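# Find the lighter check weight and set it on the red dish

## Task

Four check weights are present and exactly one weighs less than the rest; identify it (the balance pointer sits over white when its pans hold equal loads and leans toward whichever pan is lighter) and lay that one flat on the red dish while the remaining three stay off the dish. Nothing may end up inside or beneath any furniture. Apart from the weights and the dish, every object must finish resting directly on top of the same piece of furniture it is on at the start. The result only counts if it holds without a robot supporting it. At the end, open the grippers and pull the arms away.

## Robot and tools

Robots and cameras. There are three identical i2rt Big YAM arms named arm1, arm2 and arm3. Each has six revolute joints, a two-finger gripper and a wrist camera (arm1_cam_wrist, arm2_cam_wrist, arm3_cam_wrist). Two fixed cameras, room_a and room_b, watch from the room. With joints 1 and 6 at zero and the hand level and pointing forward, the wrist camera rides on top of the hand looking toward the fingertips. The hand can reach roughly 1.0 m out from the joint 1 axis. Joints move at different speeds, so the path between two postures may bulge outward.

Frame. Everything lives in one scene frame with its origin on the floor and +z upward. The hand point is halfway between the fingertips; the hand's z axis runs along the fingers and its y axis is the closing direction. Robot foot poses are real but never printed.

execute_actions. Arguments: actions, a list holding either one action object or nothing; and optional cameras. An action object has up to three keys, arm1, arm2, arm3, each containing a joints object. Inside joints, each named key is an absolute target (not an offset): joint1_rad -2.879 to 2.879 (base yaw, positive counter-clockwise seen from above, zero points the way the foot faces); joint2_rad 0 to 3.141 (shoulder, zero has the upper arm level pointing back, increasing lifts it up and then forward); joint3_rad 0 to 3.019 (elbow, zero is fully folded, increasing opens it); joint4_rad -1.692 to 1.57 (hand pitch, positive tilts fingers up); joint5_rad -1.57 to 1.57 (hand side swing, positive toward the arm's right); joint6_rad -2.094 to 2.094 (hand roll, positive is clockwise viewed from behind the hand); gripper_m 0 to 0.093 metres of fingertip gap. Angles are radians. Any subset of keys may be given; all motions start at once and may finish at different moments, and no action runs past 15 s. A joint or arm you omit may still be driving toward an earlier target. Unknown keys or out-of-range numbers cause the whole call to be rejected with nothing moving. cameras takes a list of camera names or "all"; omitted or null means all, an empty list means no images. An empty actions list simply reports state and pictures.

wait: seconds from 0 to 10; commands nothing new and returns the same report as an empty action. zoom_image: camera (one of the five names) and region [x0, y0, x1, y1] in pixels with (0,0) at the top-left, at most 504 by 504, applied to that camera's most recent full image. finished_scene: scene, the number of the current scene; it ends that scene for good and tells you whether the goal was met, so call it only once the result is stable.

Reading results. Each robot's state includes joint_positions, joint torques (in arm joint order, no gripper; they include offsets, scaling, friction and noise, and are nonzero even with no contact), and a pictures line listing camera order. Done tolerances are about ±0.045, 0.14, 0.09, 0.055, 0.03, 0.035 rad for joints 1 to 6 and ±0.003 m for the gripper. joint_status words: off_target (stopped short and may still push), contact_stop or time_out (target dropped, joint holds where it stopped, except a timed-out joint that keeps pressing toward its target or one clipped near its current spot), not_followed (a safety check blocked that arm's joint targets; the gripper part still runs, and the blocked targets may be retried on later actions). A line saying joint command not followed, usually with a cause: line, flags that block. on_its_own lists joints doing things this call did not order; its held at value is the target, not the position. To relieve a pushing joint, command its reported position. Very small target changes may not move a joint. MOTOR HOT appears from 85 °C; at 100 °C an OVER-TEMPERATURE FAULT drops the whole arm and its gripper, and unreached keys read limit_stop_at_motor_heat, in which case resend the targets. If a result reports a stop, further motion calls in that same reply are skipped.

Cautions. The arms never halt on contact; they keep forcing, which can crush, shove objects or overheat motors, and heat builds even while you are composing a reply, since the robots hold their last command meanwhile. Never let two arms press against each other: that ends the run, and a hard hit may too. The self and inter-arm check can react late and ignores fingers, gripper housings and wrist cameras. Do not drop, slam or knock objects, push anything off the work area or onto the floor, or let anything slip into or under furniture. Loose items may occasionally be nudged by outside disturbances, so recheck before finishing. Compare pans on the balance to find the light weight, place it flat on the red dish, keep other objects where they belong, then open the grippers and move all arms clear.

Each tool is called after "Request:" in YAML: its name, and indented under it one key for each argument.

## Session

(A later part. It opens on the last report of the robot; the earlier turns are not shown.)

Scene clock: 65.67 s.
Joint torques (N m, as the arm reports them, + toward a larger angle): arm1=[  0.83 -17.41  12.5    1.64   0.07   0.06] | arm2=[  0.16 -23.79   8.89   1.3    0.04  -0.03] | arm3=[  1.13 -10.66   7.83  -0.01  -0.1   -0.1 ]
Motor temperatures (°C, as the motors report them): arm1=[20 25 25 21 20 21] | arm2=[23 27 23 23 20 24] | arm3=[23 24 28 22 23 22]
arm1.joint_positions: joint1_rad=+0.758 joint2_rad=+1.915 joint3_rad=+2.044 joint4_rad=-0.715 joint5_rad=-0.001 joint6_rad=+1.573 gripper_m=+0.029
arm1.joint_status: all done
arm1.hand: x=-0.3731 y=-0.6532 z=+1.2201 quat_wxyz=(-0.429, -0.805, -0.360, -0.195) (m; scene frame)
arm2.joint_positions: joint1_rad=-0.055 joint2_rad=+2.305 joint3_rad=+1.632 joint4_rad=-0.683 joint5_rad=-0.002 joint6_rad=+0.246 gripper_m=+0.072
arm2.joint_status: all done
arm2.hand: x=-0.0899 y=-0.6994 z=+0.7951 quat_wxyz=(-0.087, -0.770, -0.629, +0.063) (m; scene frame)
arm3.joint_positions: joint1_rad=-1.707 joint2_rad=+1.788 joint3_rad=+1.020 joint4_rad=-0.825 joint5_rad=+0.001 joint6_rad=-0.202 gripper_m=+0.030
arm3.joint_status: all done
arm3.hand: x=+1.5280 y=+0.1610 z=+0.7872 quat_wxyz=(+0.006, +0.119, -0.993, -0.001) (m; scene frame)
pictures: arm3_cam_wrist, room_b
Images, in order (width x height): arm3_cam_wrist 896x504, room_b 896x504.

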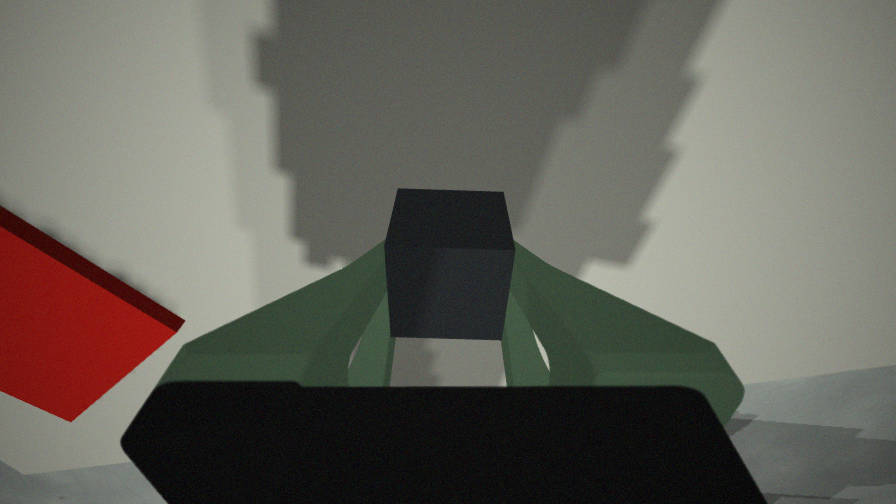

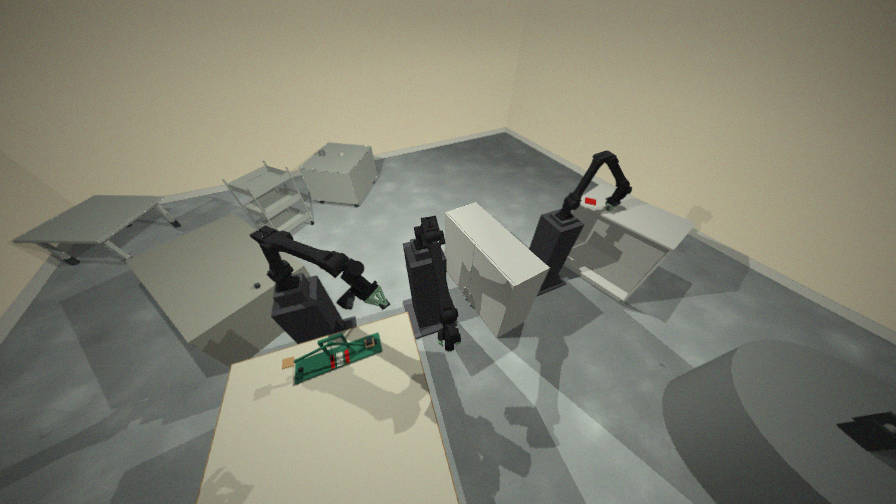

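Request:
execute_actions:
  actions:
    - {"arm1":{"joints":{"joint2_rad":2.555,"joint4_rad":-0.995,"joint5_rad":-0.238}},"arm3":{"joints":{"joint2_rad":1.828}}}
  cameras: ["arm1_cam_wrist","room_b"]

Scene clock: 68.33 s.
Joint torques (N m, as the arm reports them, + toward a larger angle): arm1=[  0.95 -21.52   9.13   0.25  -0.08   0.13] | arm2=[  0.28 -23.52   8.9    1.31   0.04  -0.03] | arm3=[ 1.34 -9.11  7.81  0.   -0.09 -0.1 ]
Motor temperatures (°C, as the motors report them): arm1=[20 26 26 21 20 21] | arm2=[23 27 23 23 20 24] | arm3=[23 24 29 22 23 22]
arm1.joint_positions: joint1_rad=+0.758 joint2_rad=+2.574 joint3_rad=+2.069 joint4_rad=-0.992 joint5_rad=-0.237 joint6_rad=+1.573 gripper_m=+0.029
arm1.joint_status: all done
arm1.hand: x=-0.3971 y=-0.5760 z=+0.6952 quat_wxyz=(+0.017, -0.904, -0.409, -0.124) (m; scene frame)
arm2.joint_positions: joint1_rad=-0.055 joint2_rad=+2.305 joint3_rad=+1.632 joint4_rad=-0.683 joint5_rad=-0.002 joint6_rad=+0.246 gripper_m=+0.072
arm2.joint_status: not commanded
arm2.hand: x=-0.0899 y=-0.6994 z=+0.7951 quat_wxyz=(-0.087, -0.770, -0.629, +0.063) (m; scene frame)
arm3.joint_positions: joint1_rad=-1.707 joint2_rad=+1.797 joint3_rad=+1.020 joint4_rad=-0.825 joint5_rad=+0.001 joint6_rad=-0.202 gripper_m=+0.030
arm3.joint_status: all done
arm3.hand: x=+1.5266 y=+0.1609 z=+0.7834 quat_wxyz=(+0.010, +0.119, -0.993, -0.001) (m; scene frame)
pictures: arm1_cam_wrist, room_b
Images, in order (width x height): arm1_cam_wrist 896x504, room_b 896x504.

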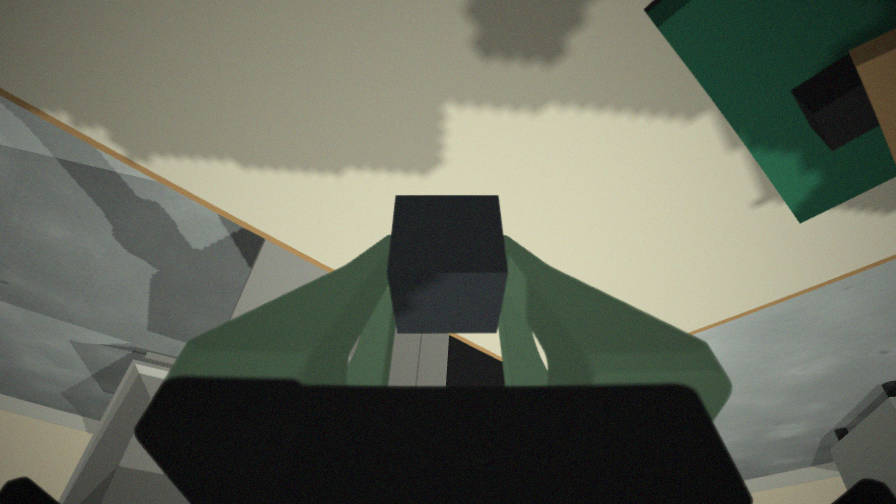

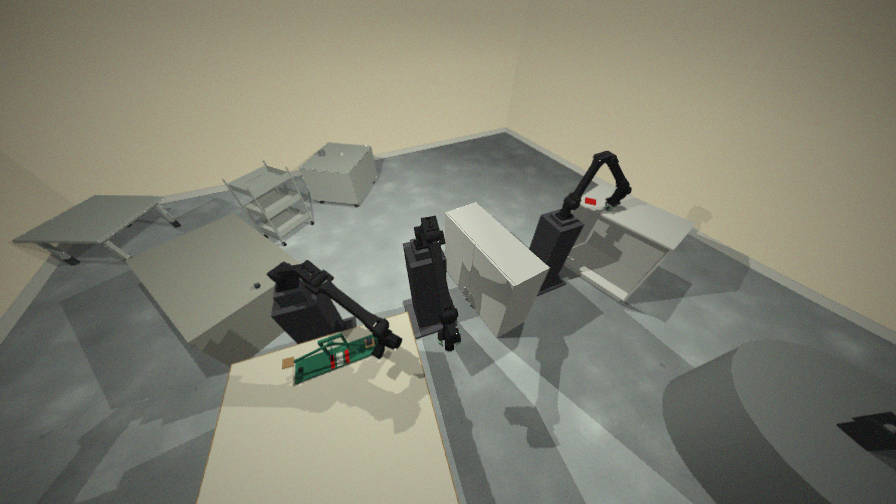

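Request:
execute_actions:
  actions:
    - {"arm1":{"joints":{"joint2_rad":2.635}},"arm2":{"joints":{"joint1_rad":-0.22,"joint3_rad":1.705,"joint4_rad":-0.708,"joint6_rad":0.208}},"arm3":{"joints":{"gripper_m":0.06}}}
  cameras: ["arm1_cam_wrist","arm3_cam_wrist"]

Scene clock: 71.70 s.
Joint torques (N m, as the arm reports them, + toward a larger angle): arm1=[  0.93 -21.19   8.81   0.09  -0.09   0.13] | arm2=[ -0.52 -23.97  11.8    0.5    0.01  -0.06] | arm3=[ 1.15 -9.21  7.86 -0.01 -0.11 -0.09]
Motor temperatures (°C, as the motors report them): arm1=[20 26 26 21 20 21] | arm2=[23 27 23 23 20 24] | arm3=[23 24 29 22 23 22]
arm1.joint_positions: joint1_rad=+0.758 joint2_rad=+2.652 joint3_rad=+2.069 joint4_rad=-0.992 joint5_rad=-0.237 joint6_rad=+1.573 gripper_m=+0.029
arm1.joint_status: all done
arm1.hand: x=-0.4149 y=-0.5600 z=+0.6411 quat_wxyz=(+0.052, -0.906, -0.405, -0.108) (m; scene frame)
arm2.joint_positions: joint1_rad=-0.213 joint2_rad=+2.305 joint3_rad=+1.669 joint4_rad=-0.698 joint5_rad=-0.001 joint6_rad=+0.214 gripper_m=+0.072
arm2.joint_status: all done
arm2.hand: x=-0.1987 y=-0.7096 z=+0.8075 quat_wxyz=(-0.088, -0.807, -0.578, +0.079) (m; scene frame)
arm3.joint_positions: joint1_rad=-1.707 joint2_rad=+1.797 joint3_rad=+1.020 joint4_rad=-0.825 joint5_rad=+0.001 joint6_rad=-0.202 gripper_m=+0.060
arm3.joint_status: all done
arm3.hand: x=+1.5266 y=+0.1609 z=+0.7834 quat_wxyz=(+0.010, +0.119, -0.993, -0.001) (m; scene frame)
pictures: arm1_cam_wrist, arm3_cam_wrist
Images, in order (width x height): arm1_cam_wrist 896x504, arm3_cam_wrist 896x504.

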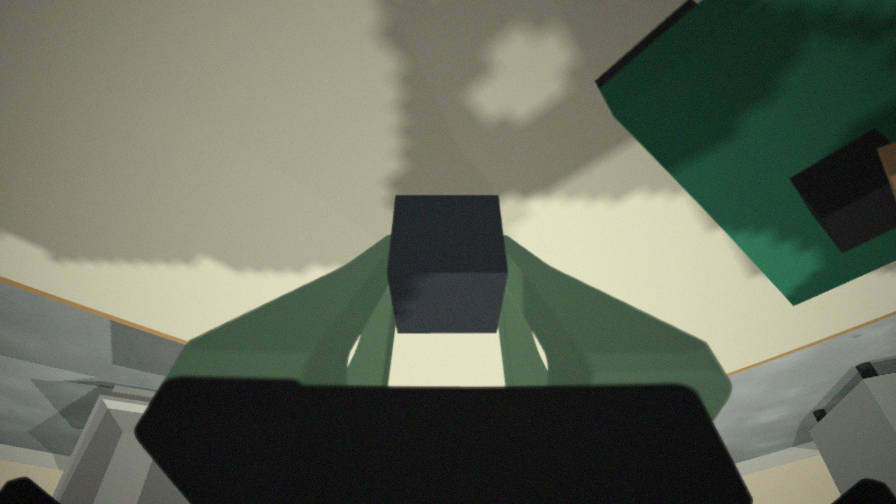

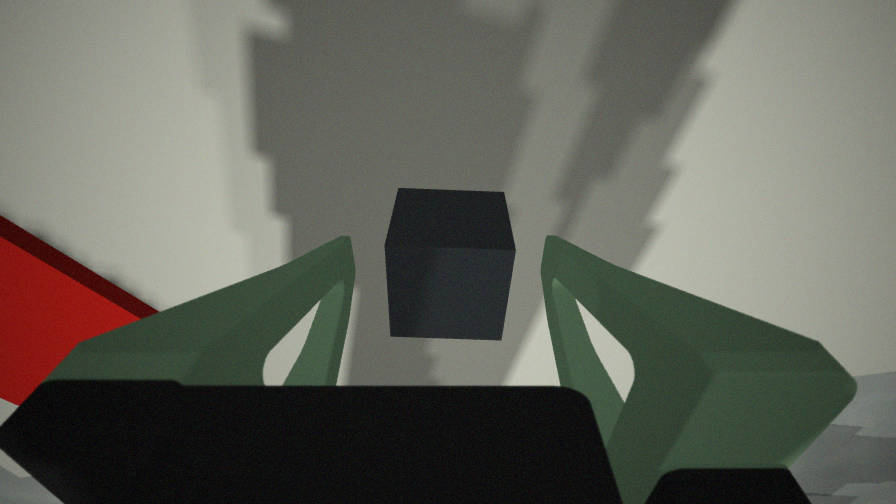

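Request:
zoom_image:
  camera: "arm1_cam_wrist"
  region: [370, 60, 650, 260]

Region (370, 60, 650, 260) of arm1_cam_wrist's 896x504 image, scaled by 1.800, with more detail than that image has; it fills the top 360 rows of this view, and the rest is white.

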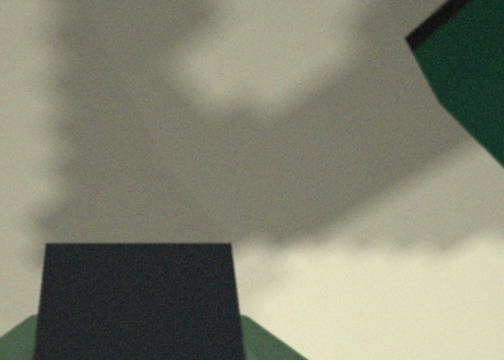

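Request:
execute_actions:
  actions:
    - {"arm1":{"joints":{"joint2_rad":2.68}},"arm2":{"joints":{"joint2_rad":2.39,"joint3_rad":1.72}},"arm3":{"joints":{"joint2_rad":1.65}}}
  cameras: ["arm1_cam_wrist"]

Scene clock: 75.23 s.
Joint torques (N m, as the arm reports them, + toward a larger angle): arm1=[  0.91 -18.15   8.81   0.1   -0.07   0.13] | arm2=[ -0.31 -25.63  10.33   0.41   0.01  -0.04] | arm3=[ 1.31 -9.15  8.75  0.34 -0.1  -0.09]
Motor temperatures (°C, as the motors report them): arm1=[20 26 27 21 20 21] | arm2=[23 27 23 23 20 24] | arm3=[23 24 29 22 23 22]
arm1.joint_positions: joint1_rad=+0.758 joint2_rad=+2.655 joint3_rad=+2.069 joint4_rad=-0.992 joint5_rad=-0.238 joint6_rad=+1.573 gripper_m=+0.029
arm1.joint_status: all done
arm1.hand: x=-0.4156 y=-0.5593 z=+0.6390 quat_wxyz=(+0.054, -0.906, -0.405, -0.107) (m; scene frame)
arm2.joint_positions: joint1_rad=-0.213 joint2_rad=+2.407 joint3_rad=+1.691 joint4_rad=-0.700 joint5_rad=-0.001 joint6_rad=+0.214 gripper_m=+0.072
arm2.joint_status: all done
arm2.hand: x=-0.1968 y=-0.6931 z=+0.7475 quat_wxyz=(-0.058, -0.811, -0.580, +0.052) (m; scene frame)
arm3.joint_positions: joint1_rad=-1.707 joint2_rad=+1.636 joint3_rad=+1.023 joint4_rad=-0.825 joint5_rad=+0.001 joint6_rad=-0.202 gripper_m=+0.060
arm3.joint_status: all done
arm3.hand: x=+1.5473 y=+0.1616 z=+0.8532 quat_wxyz=(-0.071, +0.119, -0.990, +0.006) (m; scene frame)
pictures: arm1_cam_wrist
Images, in order (width x height): arm1_cam_wrist 896x504.

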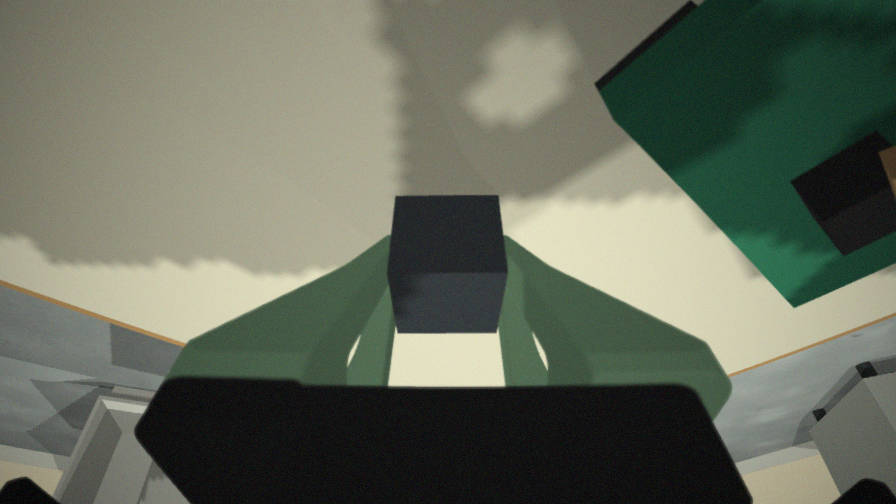

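Request:
execute_actions:
  actions:
    - {"arm1":{"joints":{"joint2_rad":2.645,"gripper_m":0.062}},"arm3":{"joints":{"joint1_rad":-1.5}}}
  cameras: ["arm1_cam_wrist"]

Scene clock: 76.97 s.
Joint torques (N m, as the arm reports them, + toward a larger angle): arm1=[  0.94 -20.44   8.8    0.09  -0.07   0.13] | arm2=[ -0.42 -25.25  10.42   0.48  -0.01  -0.05] | arm3=[ 0.26 -9.24  8.72  0.32 -0.06 -0.1 ]
Motor temperatures (°C, as the motors report them): arm1=[20 26 27 21 20 21] | arm2=[23 27 23 23 20 24] | arm3=[23 24 29 22 23 22]
arm1.joint_positions: joint1_rad=+0.759 joint2_rad=+2.655 joint3_rad=+2.069 joint4_rad=-0.992 joint5_rad=-0.238 joint6_rad=+1.573 gripper_m=+0.062
arm1.joint_status: all done
arm1.hand: x=-0.4155 y=-0.5590 z=+0.6390 quat_wxyz=(+0.054, -0.906, -0.405, -0.107) (m; scene frame)
arm2.joint_positions: joint1_rad=-0.213 joint2_rad=+2.407 joint3_rad=+1.691 joint4_rad=-0.700 joint5_rad=-0.001 joint6_rad=+0.214 gripper_m=+0.072
arm2.joint_status: not commanded
arm2.hand: x=-0.1968 y=-0.6931 z=+0.7475 quat_wxyz=(-0.058, -0.811, -0.580, +0.052) (m; scene frame)
arm3.joint_positions: joint1_rad=-1.493 joint2_rad=+1.636 joint3_rad=+1.023 joint4_rad=-0.825 joint5_rad=+0.000 joint6_rad=-0.202 gripper_m=+0.060
arm3.joint_status: all done
arm3.hand: x=+1.5334 y=+0.2585 z=+0.8532 quat_wxyz=(-0.071, +0.224, -0.972, -0.001) (m; scene frame)
pictures: arm1_cam_wrist
Images, in order (width x height): arm1_cam_wrist 896x504.

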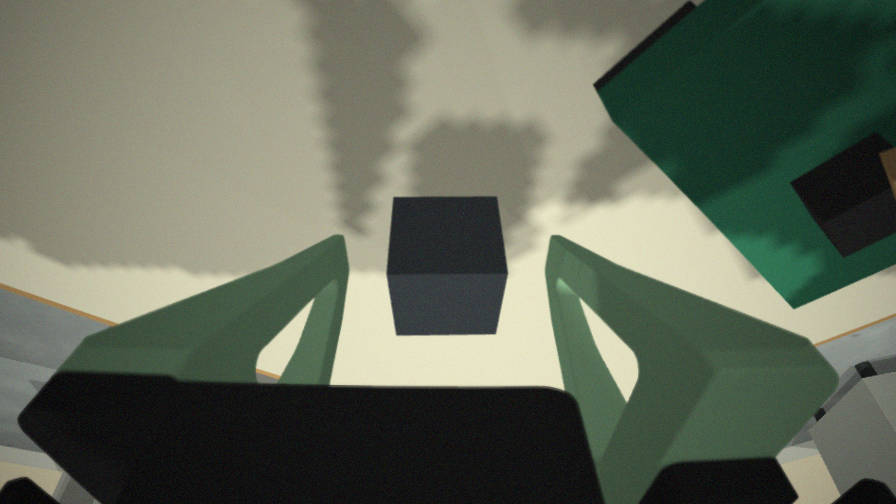

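Request:
execute_actions:
  actions:
    - {"arm1":{"joints":{"joint1_rad":0.2,"joint2_rad":2.45,"joint4_rad":-0.96}},"arm2":{"joints":{"joint1_rad":-0.41}},"arm3":{"joints":{"joint1_rad":-1.0,"joint3_rad":1.3}}}
  cameras: ["arm2_cam_wrist","room_b"]

Scene clock: 82.83 s.
Joint torques (N m, as the arm reports them, + toward a larger angle): arm1=[  0.87 -19.59   8.34   0.67  -0.07   0.11] | arm2=[ -0.31 -25.44  10.46   0.48  -0.01  -0.03] | arm3=[ -0.08 -11.15   9.23   0.83  -0.02  -0.09]
Motor temperatures (°C, as the motors report them): arm1=[20 27 27 21 20 21] | arm2=[23 28 24 23 20 24] | arm3=[23 24 29 22 23 22]
arm1.joint_positions: joint1_rad=+0.194 joint2_rad=+2.444 joint3_rad=+2.094 joint4_rad=-0.959 joint5_rad=-0.238 joint6_rad=+1.573 gripper_m=+0.062
arm1.joint_status: all done
arm1.hand: x=-0.7156 y=-0.8574 z=+0.8009 quat_wxyz=(-0.110, -0.973, -0.151, -0.135) (m; scene frame)
arm2.joint_positions: joint1_rad=-0.403 joint2_rad=+2.407 joint3_rad=+1.691 joint4_rad=-0.700 joint5_rad=+0.000 joint6_rad=+0.213 gripper_m=+0.072
arm2.joint_status: all done
arm2.hand: x=-0.3220 y=-0.6665 z=+0.7475 quat_wxyz=(-0.052, -0.862, -0.501, +0.057) (m; scene frame)
arm3.joint_positions: joint1_rad=-0.996 joint2_rad=+1.636 joint3_rad=+1.288 joint4_rad=-0.826 joint5_rad=-0.001 joint6_rad=-0.202 gripper_m=+0.060
arm3.joint_status: all done
arm3.hand: x=+1.5039 y=+0.5314 z=+0.9596 quat_wxyz=(-0.195, +0.449, -0.871, -0.052) (m; scene frame)
pictures: arm2_cam_wrist, room_b
Images, in order (width x height): arm2_cam_wrist 896x504, room_b 896x504.

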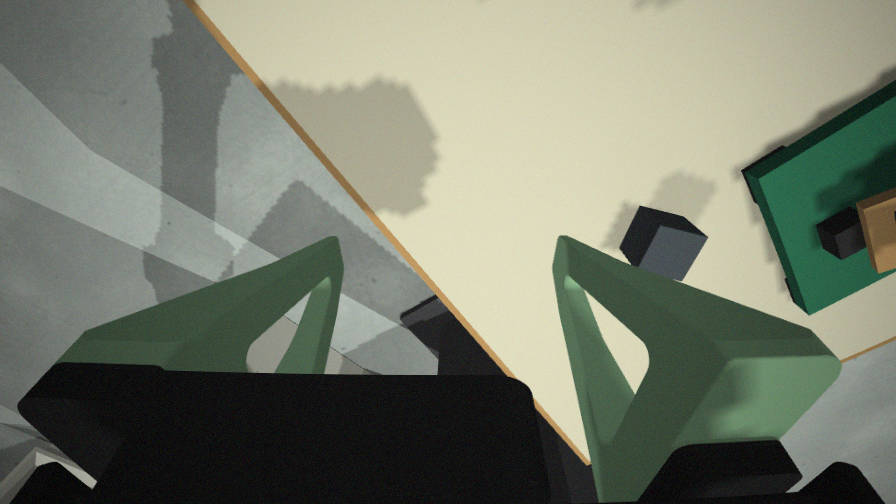

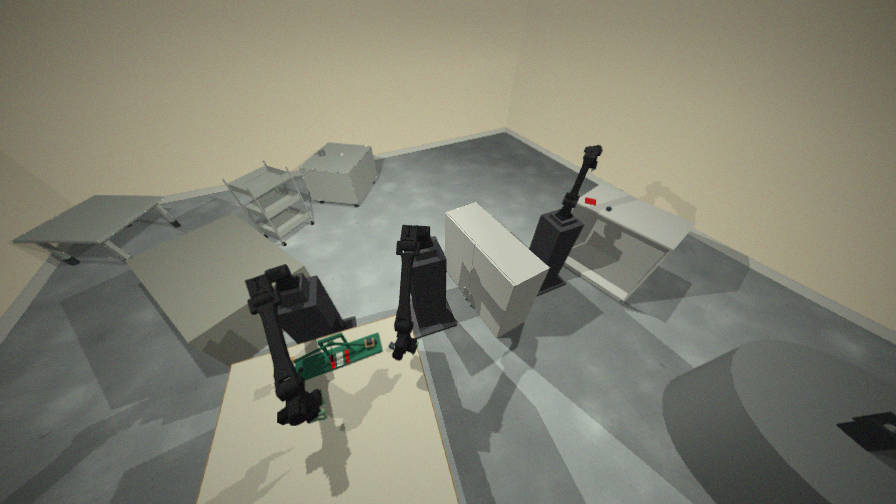

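Request:
zoom_image:
  camera: "arm2_cam_wrist"
  region: [600, 190, 730, 295]

Region (600, 190, 730, 295) of arm2_cam_wrist's 896x504 image, scaled by 3.877, with more detail than that image has; it fills the top 407 rows of this view, and the rest is white.

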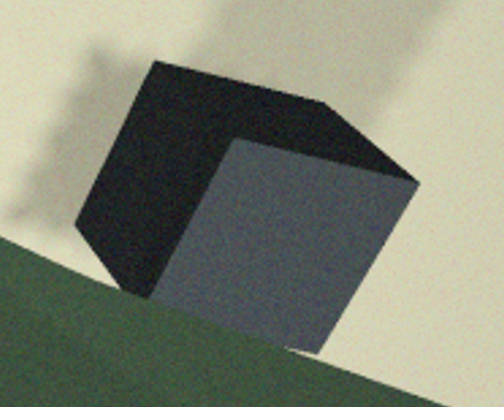

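Request:
execute_actions:
  actions:
    - {"arm2":{"joints":{"joint1_rad":-0.598,"joint2_rad":2.455,"joint6_rad":0.25}},"arm3":{"joints":{"joint1_rad":-0.75}}}
  cameras: ["arm2_cam_wrist"]

Scene clock: 86.50 s.
Joint torques (N m, as the arm reports them, + toward a larger angle): arm1=[  0.77 -19.66   8.31   0.66  -0.07   0.11] | arm2=[ -0.47 -24.16  10.11   0.41  -0.01   0.09] | arm3=[  0.12 -11.07   9.23   0.81   0.    -0.09]
Motor temperatures (°C, as the motors report them): arm1=[20 27 27 21 20 21] | arm2=[23 28 24 23 20 24] | arm3=[23 24 29 22 23 22]
arm1.joint_positions: joint1_rad=+0.194 joint2_rad=+2.444 joint3_rad=+2.094 joint4_rad=-0.959 joint5_rad=-0.238 joint6_rad=+1.573 gripper_m=+0.062
arm1.joint_status: not commanded
arm1.hand: x=-0.7156 y=-0.8574 z=+0.8009 quat_wxyz=(-0.110, -0.973, -0.151, -0.135) (m; scene frame)
arm2.joint_positions: joint1_rad=-0.591 joint2_rad=+2.463 joint3_rad=+1.691 joint4_rad=-0.700 joint5_rad=+0.000 joint6_rad=+0.244 gripper_m=+0.072
arm2.joint_status: all done
arm2.hand: x=-0.4304 y=-0.6024 z=+0.7116 quat_wxyz=(-0.031, -0.913, -0.405, +0.039) (m; scene frame)
arm3.joint_positions: joint1_rad=-0.747 joint2_rad=+1.636 joint3_rad=+1.288 joint4_rad=-0.826 joint5_rad=-0.001 joint6_rad=-0.202 gripper_m=+0.060
arm3.joint_status: all done
arm3.hand: x=+1.3962 y=+0.6219 z=+0.9586 quat_wxyz=(-0.186, +0.554, -0.808, -0.074) (m; scene frame)
pictures: arm2_cam_wrist
Images, in order (width x height): arm2_cam_wrist 896x504.

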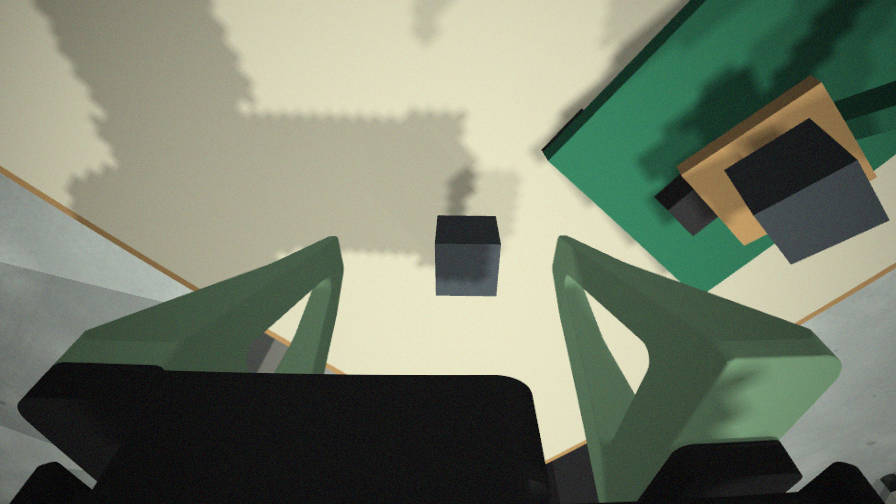

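Request:
zoom_image:
  camera: "arm2_cam_wrist"
  region: [410, 200, 530, 310]

Region (410, 200, 530, 310) of arm2_cam_wrist's 896x504 image, scaled by 4.200, with more detail than that image has; it fills the top 462 rows of this view, and the rest is white.

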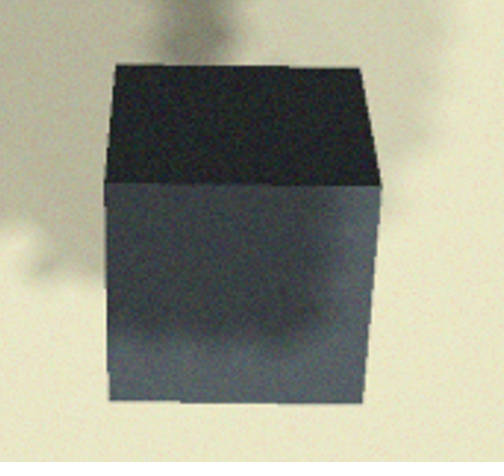

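Request:
execute_actions:
  actions:
    - {"arm2":{"joints":{"joint2_rad":2.543,"gripper_m":0.02}},"arm3":{"joints":{"joint1_rad":-0.45}}}
  cameras: ["arm2_cam_wrist"]

Scene clock: 89.87 s.
Joint torques (N m, as the arm reports them, + toward a larger angle): arm1=[  0.79 -19.71   8.33   0.66  -0.07   0.11] | arm2=[ -0.28 -22.98   8.28   0.35  -0.04   0.09] | arm3=[  0.17 -11.15   9.23   0.82  -0.01  -0.08]
Motor temperatures (°C, as the motors report them): arm1=[20 27 27 21 20 21] | arm2=[23 28 24 23 20 24] | arm3=[23 24 29 22 23 22]
arm1.joint_positions: joint1_rad=+0.194 joint2_rad=+2.444 joint3_rad=+2.094 joint4_rad=-0.959 joint5_rad=-0.238 joint6_rad=+1.573 gripper_m=+0.062
arm1.joint_status: not commanded
arm1.hand: x=-0.7156 y=-0.8574 z=+0.8009 quat_wxyz=(-0.110, -0.973, -0.151, -0.135) (m; scene frame)
arm2.joint_positions: joint1_rad=-0.591 joint2_rad=+2.536 joint3_rad=+1.703 joint4_rad=-0.702 joint5_rad=+0.000 joint6_rad=+0.244 gripper_m=+0.020
arm2.joint_status: all done
arm2.hand: x=-0.4215 y=-0.5851 z=+0.6694 quat_wxyz=(-0.011, -0.914, -0.405, +0.015) (m; scene frame)
arm3.joint_positions: joint1_rad=-0.448 joint2_rad=+1.636 joint3_rad=+1.288 joint4_rad=-0.826 joint5_rad=-0.001 joint6_rad=-0.202 gripper_m=+0.060
arm3.joint_status: all done
arm3.hand: x=+1.2417 y=+0.6917 z=+0.9570 quat_wxyz=(-0.172, +0.668, -0.717, -0.100) (m; scene frame)
pictures: arm2_cam_wrist
Images, in order (width x height): arm2_cam_wrist 896x504.

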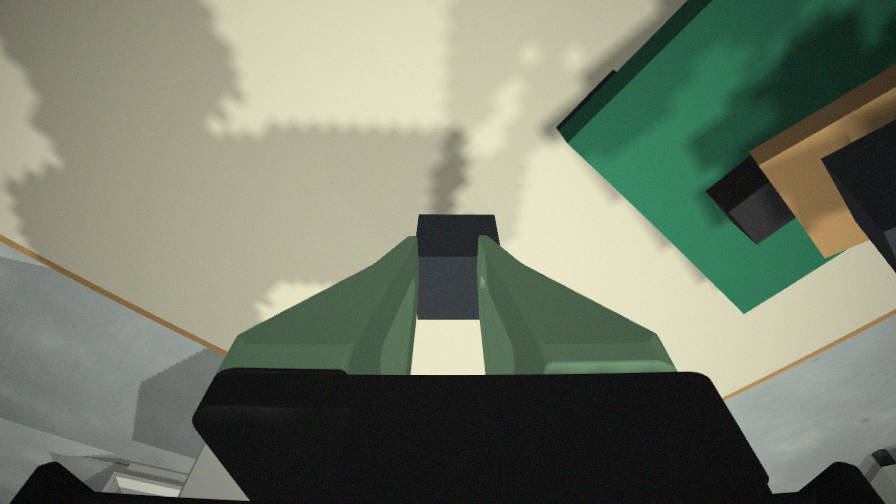

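Request:
execute_actions:
  actions:
    - {"arm2":{"joints":{"joint2_rad":2.562,"joint4_rad":-0.727,"gripper_m":0.056}}}
  cameras: ["arm2_cam_wrist"]

Scene clock: 91.40 s.
Joint torques (N m, as the arm reports them, + toward a larger angle): arm1=[  0.81 -19.69   8.33   0.67  -0.07   0.11] | arm2=[ -0.35 -23.85   7.94   0.16  -0.03   0.1 ] | arm3=[  0.09 -10.97   9.23   0.81   0.    -0.1 ]
Motor temperatures (°C, as the motors report them): arm1=[20 27 27 21 20 21] | arm2=[23 28 24 23 20 24] | arm3=[23 24 29 22 23 22]
arm1.joint_positions: joint1_rad=+0.194 joint2_rad=+2.444 joint3_rad=+2.094 joint4_rad=-0.959 joint5_rad=-0.238 joint6_rad=+1.573 gripper_m=+0.062
arm1.joint_status: not commanded
arm1.hand: x=-0.7156 y=-0.8574 z=+0.8009 quat_wxyz=(-0.110, -0.973, -0.151, -0.135) (m; scene frame)
arm2.joint_positions: joint1_rad=-0.591 joint2_rad=+2.563 joint3_rad=+1.703 joint4_rad=-0.717 joint5_rad=+0.000 joint6_rad=+0.244 gripper_m=+0.056
arm2.joint_status: all done
arm2.hand: x=-0.4151 y=-0.5730 z=+0.6530 quat_wxyz=(+0.002, -0.914, -0.405, -0.002) (m; scene frame)
arm3.joint_positions: joint1_rad=-0.448 joint2_rad=+1.636 joint3_rad=+1.288 joint4_rad=-0.826 joint5_rad=-0.001 joint6_rad=-0.202 gripper_m=+0.060
arm3.joint_status: not commanded
arm3.hand: x=+1.2417 y=+0.6917 z=+0.9570 quat_wxyz=(-0.172, +0.668, -0.717, -0.100) (m; scene frame)
pictures: arm2_cam_wrist
Images, in order (width x height): arm2_cam_wrist 896x504.

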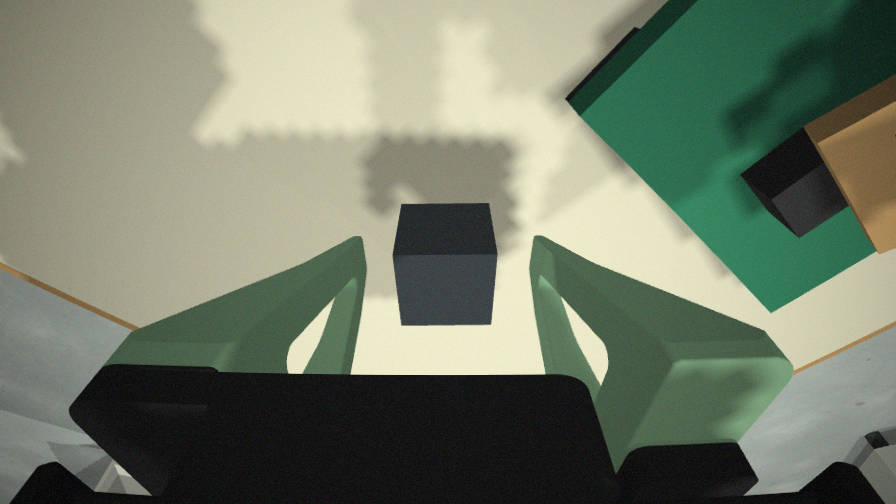

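Request:
execute_actions:
  actions:
    - {"arm2":{"joints":{"gripper_m":0.02}}}
  cameras: ["arm2_cam_wrist"]

Scene clock: 92.47 s.
Joint torques (N m, as the arm reports them, + toward a larger angle): arm1=[  0.82 -19.7    8.33   0.65  -0.07   0.11] | arm2=[ -0.57 -23.35   7.97   0.13  -0.01   0.09] | arm3=[  0.09 -11.05   9.25   0.81  -0.01  -0.1 ]
Motor temperatures (°C, as the motors report them): arm1=[20 27 27 21 20 21] | arm2=[23 28 23 23 20 24] | arm3=[23 24 30 22 23 22]
arm1.joint_positions: joint1_rad=+0.194 joint2_rad=+2.444 joint3_rad=+2.094 joint4_rad=-0.959 joint5_rad=-0.238 joint6_rad=+1.573 gripper_m=+0.062
arm1.joint_status: not commanded
arm1.hand: x=-0.7156 y=-0.8574 z=+0.8009 quat_wxyz=(-0.110, -0.973, -0.151, -0.135) (m; scene frame)
arm2.joint_positions: joint1_rad=-0.591 joint2_rad=+2.563 joint3_rad=+1.703 joint4_rad=-0.717 joint5_rad=+0.000 joint6_rad=+0.244 gripper_m=+0.029
arm2.joint_status: gripper_m off_target (ended at +0.029, target +0.020)
arm2.hand: x=-0.4151 y=-0.5730 z=+0.6530 quat_wxyz=(+0.002, -0.914, -0.405, -0.002) (m; scene frame)
arm3.joint_positions: joint1_rad=-0.448 joint2_rad=+1.636 joint3_rad=+1.288 joint4_rad=-0.826 joint5_rad=-0.001 joint6_rad=-0.202 gripper_m=+0.060
arm3.joint_status: not commanded
arm3.hand: x=+1.2417 y=+0.6917 z=+0.9570 quat_wxyz=(-0.172, +0.668, -0.717, -0.100) (m; scene frame)
pictures: arm2_cam_wrist
Images, in order (width x height): arm2_cam_wrist 896x504.

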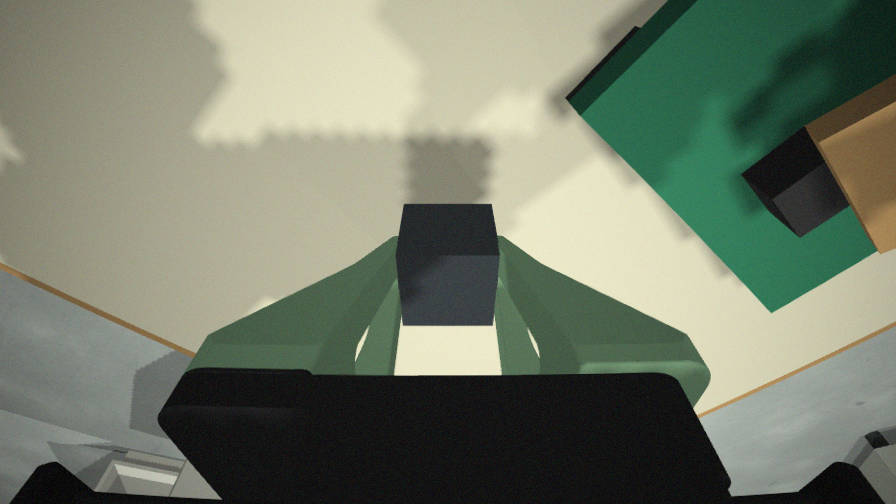

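Request:
execute_actions:
  actions:
    - {"arm1":{"joints":{"joint2_rad":2.1,"joint5_rad":0.0}},"arm2":{"joints":{"joint1_rad":1.862,"joint2_rad":2.29,"joint4_rad":-0.948,"joint6_rad":1.575}},"arm3":{"joints":{"joint1_rad":0.78,"joint2_rad":1.99,"joint3_rad":1.685,"joint4_rad":-1.085,"joint6_rad":-0.51,"gripper_m":0.065}}}
  cameras: ["arm2_cam_wrist","room_b"]

Scene clock: 98.10 s.
Joint torques (N m, as the arm reports them, + toward a larger angle): arm1=[  0.77 -19.39   9.11   1.17   0.14   0.08] | arm2=[  0.41 -24.55   9.05   0.12   0.1    0.1 ] | arm3=[ -0.07 -16.91   9.86   0.03   0.    -0.1 ]
Motor temperatures (°C, as the motors report them): arm1=[20 27 27 21 20 21] | arm2=[23 28 23 23 20 24] | arm3=[23 25 30 22 23 22]
arm1.joint_positions: joint1_rad=+0.194 joint2_rad=+2.113 joint3_rad=+2.094 joint4_rad=-0.959 joint5_rad=-0.002 joint6_rad=+1.573 gripper_m=+0.062
arm1.joint_status: all done
arm1.hand: x=-0.7492 y=-0.8865 z=+1.0516 quat_wxyz=(-0.287, -0.948, -0.133, -0.043) (m; scene frame)
arm2.joint_positions: joint1_rad=+1.856 joint2_rad=+2.303 joint3_rad=+1.712 joint4_rad=-0.937 joint5_rad=-0.001 joint6_rad=+1.568 gripper_m=+0.029
arm2.joint_status: all done
arm2.hand: x=+0.4855 y=+0.2222 z=+0.8156 quat_wxyz=(-0.012, -0.557, -0.830, -0.018) (m; scene frame)
arm3.joint_positions: joint1_rad=+0.785 joint2_rad=+1.987 joint3_rad=+1.660 joint4_rad=-1.067 joint5_rad=-0.002 joint6_rad=-0.500 gripper_m=+0.065
arm3.joint_status: all done
arm3.hand: x=+0.5626 y=+0.5137 z=+0.8873 quat_wxyz=(-0.047, +0.995, -0.055, -0.070) (m; scene frame)
pictures: arm2_cam_wrist, room_b
Images, in order (width x height): arm2_cam_wrist 896x504, room_b 896x504.

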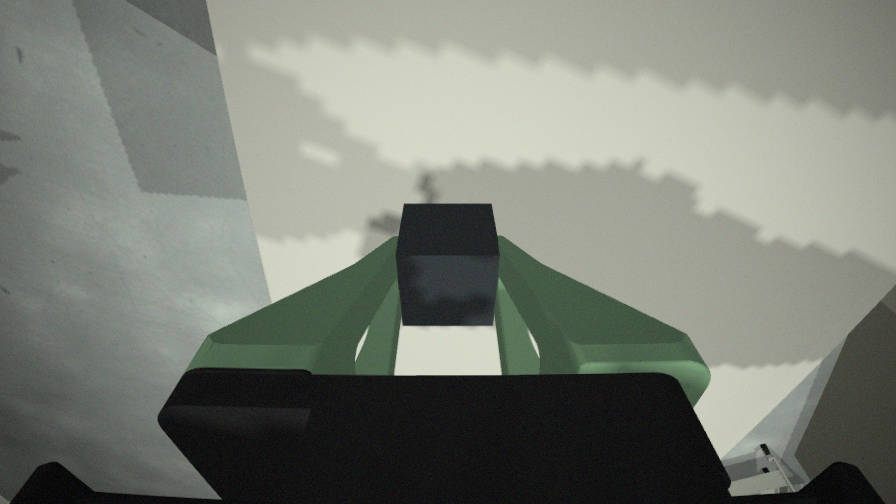

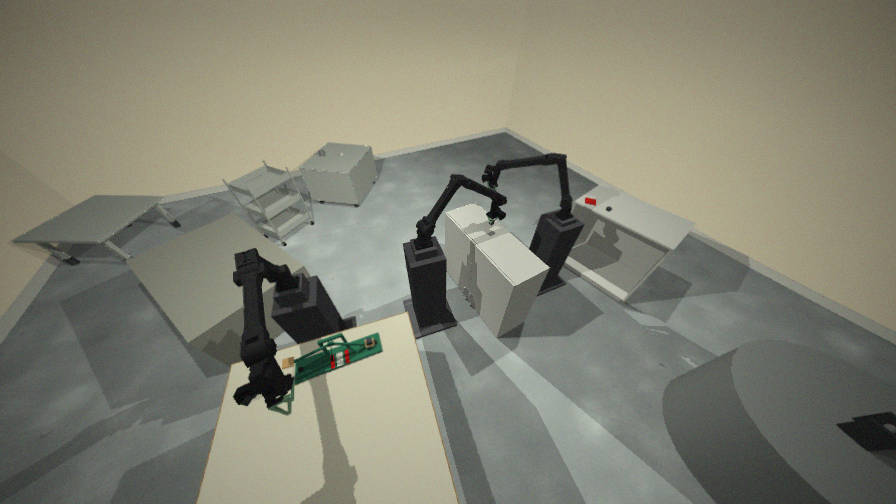

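Request:
execute_actions:
  actions:
    - {"arm2":{"joints":{"joint2_rad":2.346}}}
  cameras: ["arm2_cam_wrist"]

Scene clock: 99.80 s.
Joint torques (N m, as the arm reports them, + toward a larger angle): arm1=[  0.8  -19.03   9.13   1.16   0.14   0.08] | arm2=[  0.28 -22.85   8.68   0.13   0.07   0.09] | arm3=[ -0.27 -16.97   9.87   0.     0.02  -0.11]
Motor temperatures (°C, as the motors report them): arm1=[20 27 27 21 20 21] | arm2=[23 28 23 23 20 24] | arm3=[23 25 30 22 23 22]
arm1.joint_positions: joint1_rad=+0.194 joint2_rad=+2.113 joint3_rad=+2.094 joint4_rad=-0.959 joint5_rad=-0.002 joint6_rad=+1.573 gripper_m=+0.062
arm1.joint_status: not commanded
arm1.hand: x=-0.7492 y=-0.8865 z=+1.0516 quat_wxyz=(-0.287, -0.948, -0.133, -0.043) (m; scene frame)
arm2.joint_positions: joint1_rad=+1.856 joint2_rad=+2.341 joint3_rad=+1.712 joint4_rad=-0.939 joint5_rad=-0.001 joint6_rad=+1.570 gripper_m=+0.029
arm2.joint_status: all done
arm2.hand: x=+0.4770 y=+0.2186 z=+0.7919 quat_wxyz=(-0.001, -0.558, -0.830, -0.002) (m; scene frame)
arm3.joint_positions: joint1_rad=+0.785 joint2_rad=+1.987 joint3_rad=+1.660 joint4_rad=-1.067 joint5_rad=-0.002 joint6_rad=-0.500 gripper_m=+0.065
arm3.joint_status: not commanded
arm3.hand: x=+0.5626 y=+0.5137 z=+0.8873 quat_wxyz=(-0.047, +0.995, -0.055, -0.070) (m; scene frame)
pictures: arm2_cam_wrist
Images, in order (width x height): arm2_cam_wrist 896x504.

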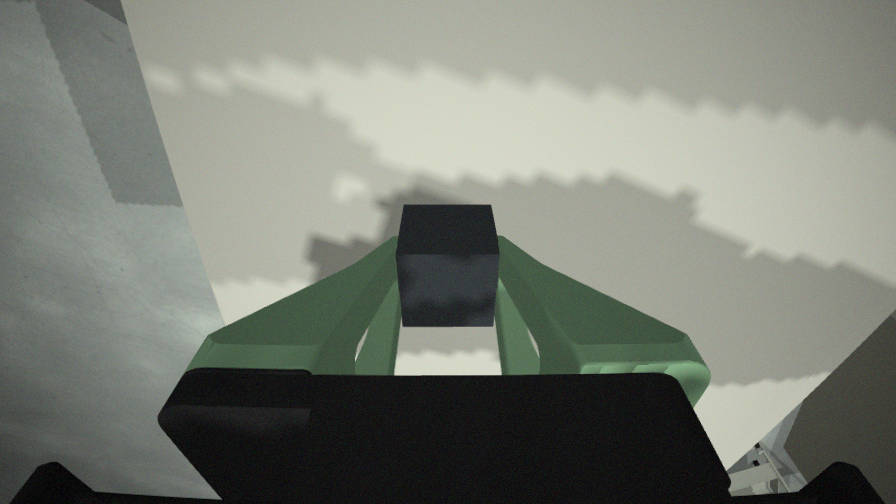

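Request:
execute_actions:
  actions:
    - {"arm2":{"joints":{"joint2_rad":2.335,"gripper_m":0.06}}}
  cameras: ["arm2_cam_wrist"]

Scene clock: 100.70 s.
Joint torques (N m, as the arm reports them, + toward a larger angle): arm1=[  0.79 -19.14   9.15   1.16   0.14   0.08] | arm2=[  0.02 -24.01   8.85   0.12   0.06   0.07] | arm3=[ -0.35 -16.92   9.87   0.01   0.01  -0.11]
Motor temperatures (°C, as the motors report them): arm1=[20 27 27 21 20 21] | arm2=[23 28 23 23 20 24] | arm3=[23 25 30 22 23 22]
arm1.joint_positions: joint1_rad=+0.194 joint2_rad=+2.113 joint3_rad=+2.094 joint4_rad=-0.959 joint5_rad=-0.002 joint6_rad=+1.573 gripper_m=+0.062
arm1.joint_status: not commanded
arm1.hand: x=-0.7492 y=-0.8865 z=+1.0516 quat_wxyz=(-0.287, -0.948, -0.133, -0.043) (m; scene frame)
arm2.joint_positions: joint1_rad=+1.856 joint2_rad=+2.341 joint3_rad=+1.712 joint4_rad=-0.939 joint5_rad=-0.001 joint6_rad=+1.570 gripper_m=+0.060
arm2.joint_status: all done
arm2.hand: x=+0.4769 y=+0.2185 z=+0.7918 quat_wxyz=(-0.001, -0.558, -0.830, -0.001) (m; scene frame)
arm3.joint_positions: joint1_rad=+0.785 joint2_rad=+1.987 joint3_rad=+1.660 joint4_rad=-1.067 joint5_rad=-0.002 joint6_rad=-0.500 gripper_m=+0.065
arm3.joint_status: not commanded
arm3.hand: x=+0.5626 y=+0.5137 z=+0.8873 quat_wxyz=(-0.047, +0.995, -0.055, -0.070) (m; scene frame)
pictures: arm2_cam_wrist
Images, in order (width x height): arm2_cam_wrist 896x504.

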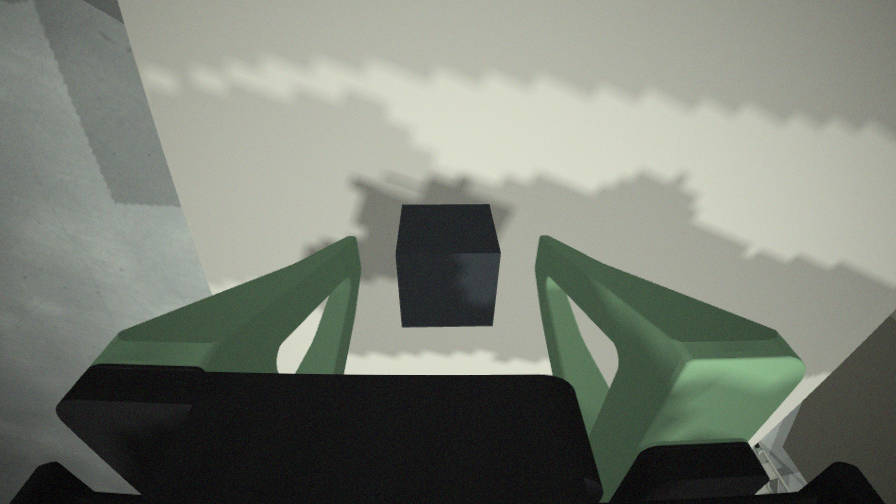

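Request:
execute_actions:
  actions:
    - {"arm2":{"joints":{"joint1_rad":1.36,"joint2_rad":2.27}},"arm3":{"joints":{"joint1_rad":1.267,"joint2_rad":2.07,"joint3_rad":1.648,"joint4_rad":-1.095,"joint6_rad":-0.522}}}
  cameras: ["arm3_cam_wrist"]

Scene clock: 103.13 s.
Joint torques (N m, as the arm reports them, + toward a larger angle): arm1=[  0.79 -19.12   9.13   1.16   0.14   0.08] | arm2=[  0.21 -23.46   9.32   0.18   0.     0.08] | arm3=[  1.24 -15.27   7.48  -0.18   0.01  -0.1 ]
Motor temperatures (°C, as the motors report them): arm1=[20 27 27 21 20 21] | arm2=[23 28 23 23 20 24] | arm3=[23 25 30 22 23 22]
arm1.joint_positions: joint1_rad=+0.194 joint2_rad=+2.113 joint3_rad=+2.094 joint4_rad=-0.959 joint5_rad=-0.002 joint6_rad=+1.573 gripper_m=+0.062
arm1.joint_status: not commanded
arm1.hand: x=-0.7492 y=-0.8865 z=+1.0516 quat_wxyz=(-0.287, -0.948, -0.133, -0.043) (m; scene frame)
arm2.joint_positions: joint1_rad=+1.361 joint2_rad=+2.279 joint3_rad=+1.709 joint4_rad=-0.939 joint5_rad=+0.001 joint6_rad=+1.570 gripper_m=+0.060
arm2.joint_status: all done
arm2.hand: x=+0.5326 y=-0.0958 z=+0.8299 quat_wxyz=(-0.024, -0.744, -0.667, -0.020) (m; scene frame)
arm3.joint_positions: joint1_rad=+1.260 joint2_rad=+2.042 joint3_rad=+1.650 joint4_rad=-1.077 joint5_rad=-0.002 joint6_rad=-0.513 gripper_m=+0.065
arm3.joint_status: all done
arm3.hand: x=+0.4622 y=+0.2318 z=+0.8481 quat_wxyz=(-0.015, +0.981, +0.187, -0.043) (m; scene frame)
pictures: arm3_cam_wrist
Images, in order (width x height): arm3_cam_wrist 896x504.

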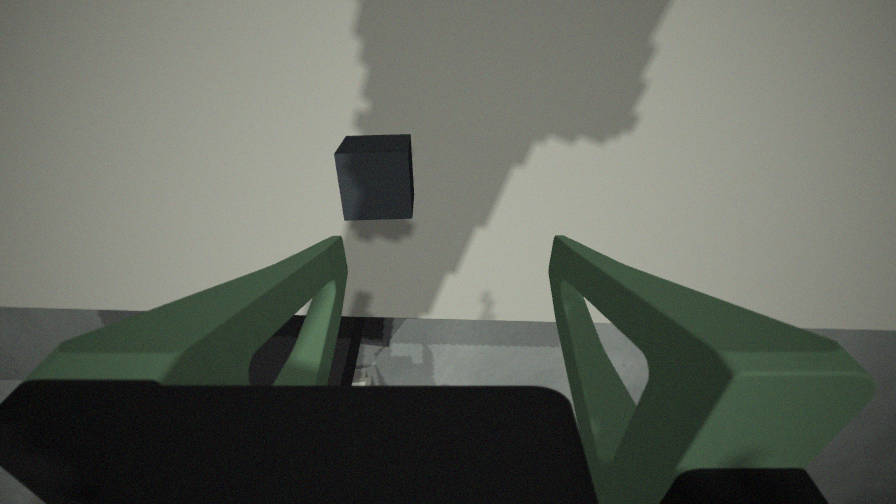

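Request:
zoom_image:
  camera: "arm3_cam_wrist"
  region: [315, 120, 435, 235]

Region (315, 120, 435, 235) of arm3_cam_wrist's 896x504 image, scaled by 4.200, with more detail than that image has; it fills the top 483 rows of this view, and the rest is white.

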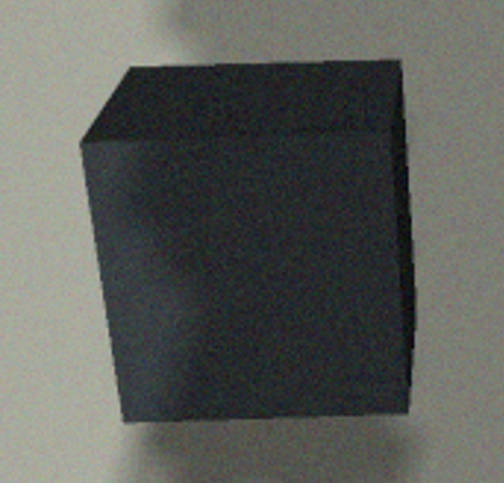

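Request:
execute_actions:
  actions:
    - {"arm3":{"joints":{"joint1_rad":1.306,"joint2_rad":2.168,"joint4_rad":-1.05,"joint6_rad":-0.47,"gripper_m":0.07}}}
  cameras: ["arm3_cam_wrist"]

Scene clock: 106.10 s.
Joint torques (N m, as the arm reports them, + toward a larger angle): arm1=[  0.79 -19.13   9.15   1.16   0.14   0.08] | arm2=[ -0.18 -23.91   9.42   0.22   0.     0.07] | arm3=[  0.16 -16.49   7.72   1.12   0.01   0.08]
Motor temperatures (°C, as the motors report them): arm1=[20 27 28 21 20 21] | arm2=[23 28 23 23 20 24] | arm3=[23 25 30 22 23 22]
arm1.joint_positions: joint1_rad=+0.194 joint2_rad=+2.113 joint3_rad=+2.094 joint4_rad=-0.959 joint5_rad=-0.002 joint6_rad=+1.573 gripper_m=+0.062
arm1.joint_status: not commanded
arm1.hand: x=-0.7492 y=-0.8865 z=+1.0516 quat_wxyz=(-0.287, -0.948, -0.133, -0.043) (m; scene frame)
arm2.joint_positions: joint1_rad=+1.361 joint2_rad=+2.279 joint3_rad=+1.709 joint4_rad=-0.939 joint5_rad=+0.001 joint6_rad=+1.570 gripper_m=+0.060
arm2.joint_status: not commanded
arm2.hand: x=+0.5326 y=-0.0958 z=+0.8299 quat_wxyz=(-0.024, -0.744, -0.667, -0.020) (m; scene frame)
arm3.joint_positions: joint1_rad=+1.310 joint2_rad=+2.147 joint3_rad=+1.640 joint4_rad=-1.066 joint5_rad=-0.002 joint6_rad=-0.481 gripper_m=+0.070
arm3.joint_status: all done
arm3.hand: x=+0.4731 y=+0.1993 z=+0.7812 quat_wxyz=(+0.001, +0.981, +0.196, +0.006) (m; scene frame)
pictures: arm3_cam_wrist
Images, in order (width x height): arm3_cam_wrist 896x504.

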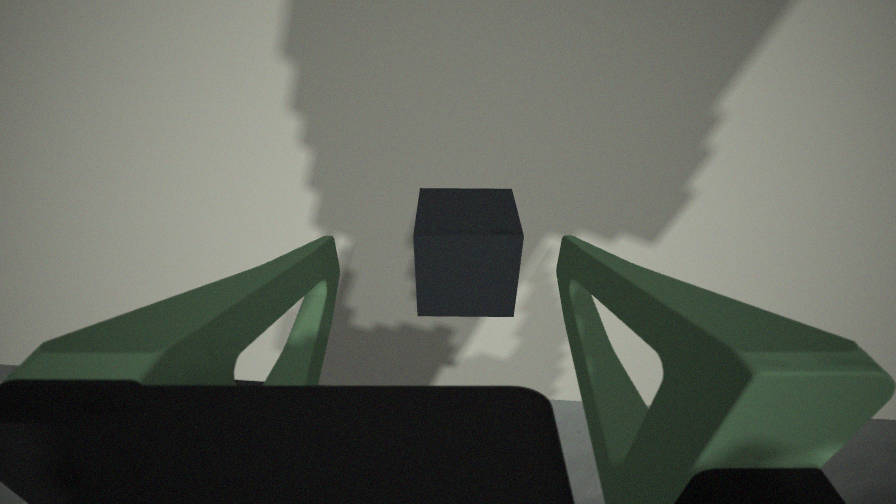

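Request:
execute_actions:
  actions:
    - {"arm3":{"joints":{"joint1_rad":1.297,"joint2_rad":2.192,"gripper_m":0.02}}}
  cameras: ["arm3_cam_wrist"]

Scene clock: 107.23 s.
Joint torques (N m, as the arm reports them, + toward a larger angle): arm1=[  0.81 -19.13   9.14   1.16   0.14   0.08] | arm2=[ -0.07 -23.92   9.4    0.19  -0.01   0.08] | arm3=[ -0.44 -14.75   7.69   1.11  -0.02   0.08]
Motor temperatures (°C, as the motors report them): arm1=[20 27 28 21 20 21] | arm2=[23 28 23 23 20 24] | arm3=[23 25 30 22 23 22]
arm1.joint_positions: joint1_rad=+0.194 joint2_rad=+2.113 joint3_rad=+2.094 joint4_rad=-0.959 joint5_rad=-0.002 joint6_rad=+1.573 gripper_m=+0.062
arm1.joint_status: not commanded
arm1.hand: x=-0.7492 y=-0.8865 z=+1.0516 quat_wxyz=(-0.287, -0.948, -0.133, -0.043) (m; scene frame)
arm2.joint_positions: joint1_rad=+1.361 joint2_rad=+2.279 joint3_rad=+1.709 joint4_rad=-0.939 joint5_rad=+0.001 joint6_rad=+1.570 gripper_m=+0.060
arm2.joint_status: not commanded
arm2.hand: x=+0.5326 y=-0.0958 z=+0.8299 quat_wxyz=(-0.024, -0.744, -0.667, -0.020) (m; scene frame)
arm3.joint_positions: joint1_rad=+1.305 joint2_rad=+2.147 joint3_rad=+1.640 joint4_rad=-1.066 joint5_rad=-0.001 joint6_rad=-0.480 gripper_m=+0.030
arm3.joint_status: gripper_m off_target (ended at +0.030, target +0.020); the others done
arm3.hand: x=+0.4734 y=+0.2020 z=+0.7812 quat_wxyz=(+0.001, +0.981, +0.193, +0.006) (m; scene frame)
pictures: arm3_cam_wrist
Images, in order (width x height): arm3_cam_wrist 896x504.

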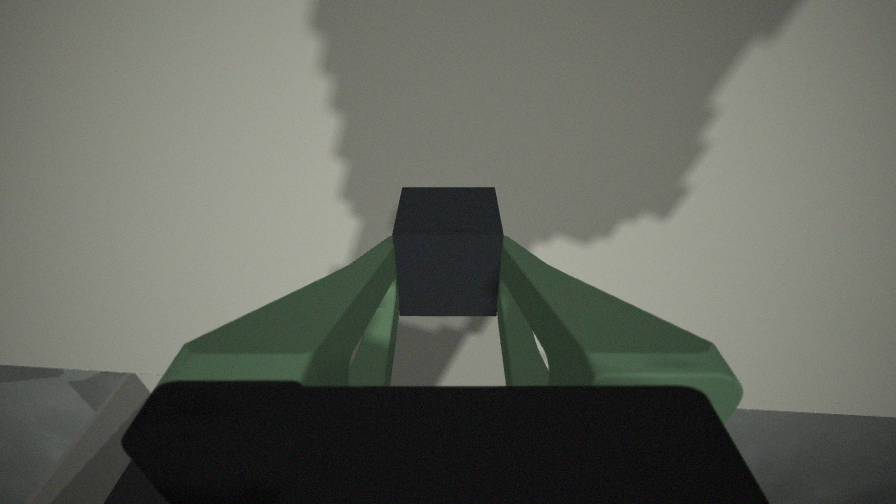

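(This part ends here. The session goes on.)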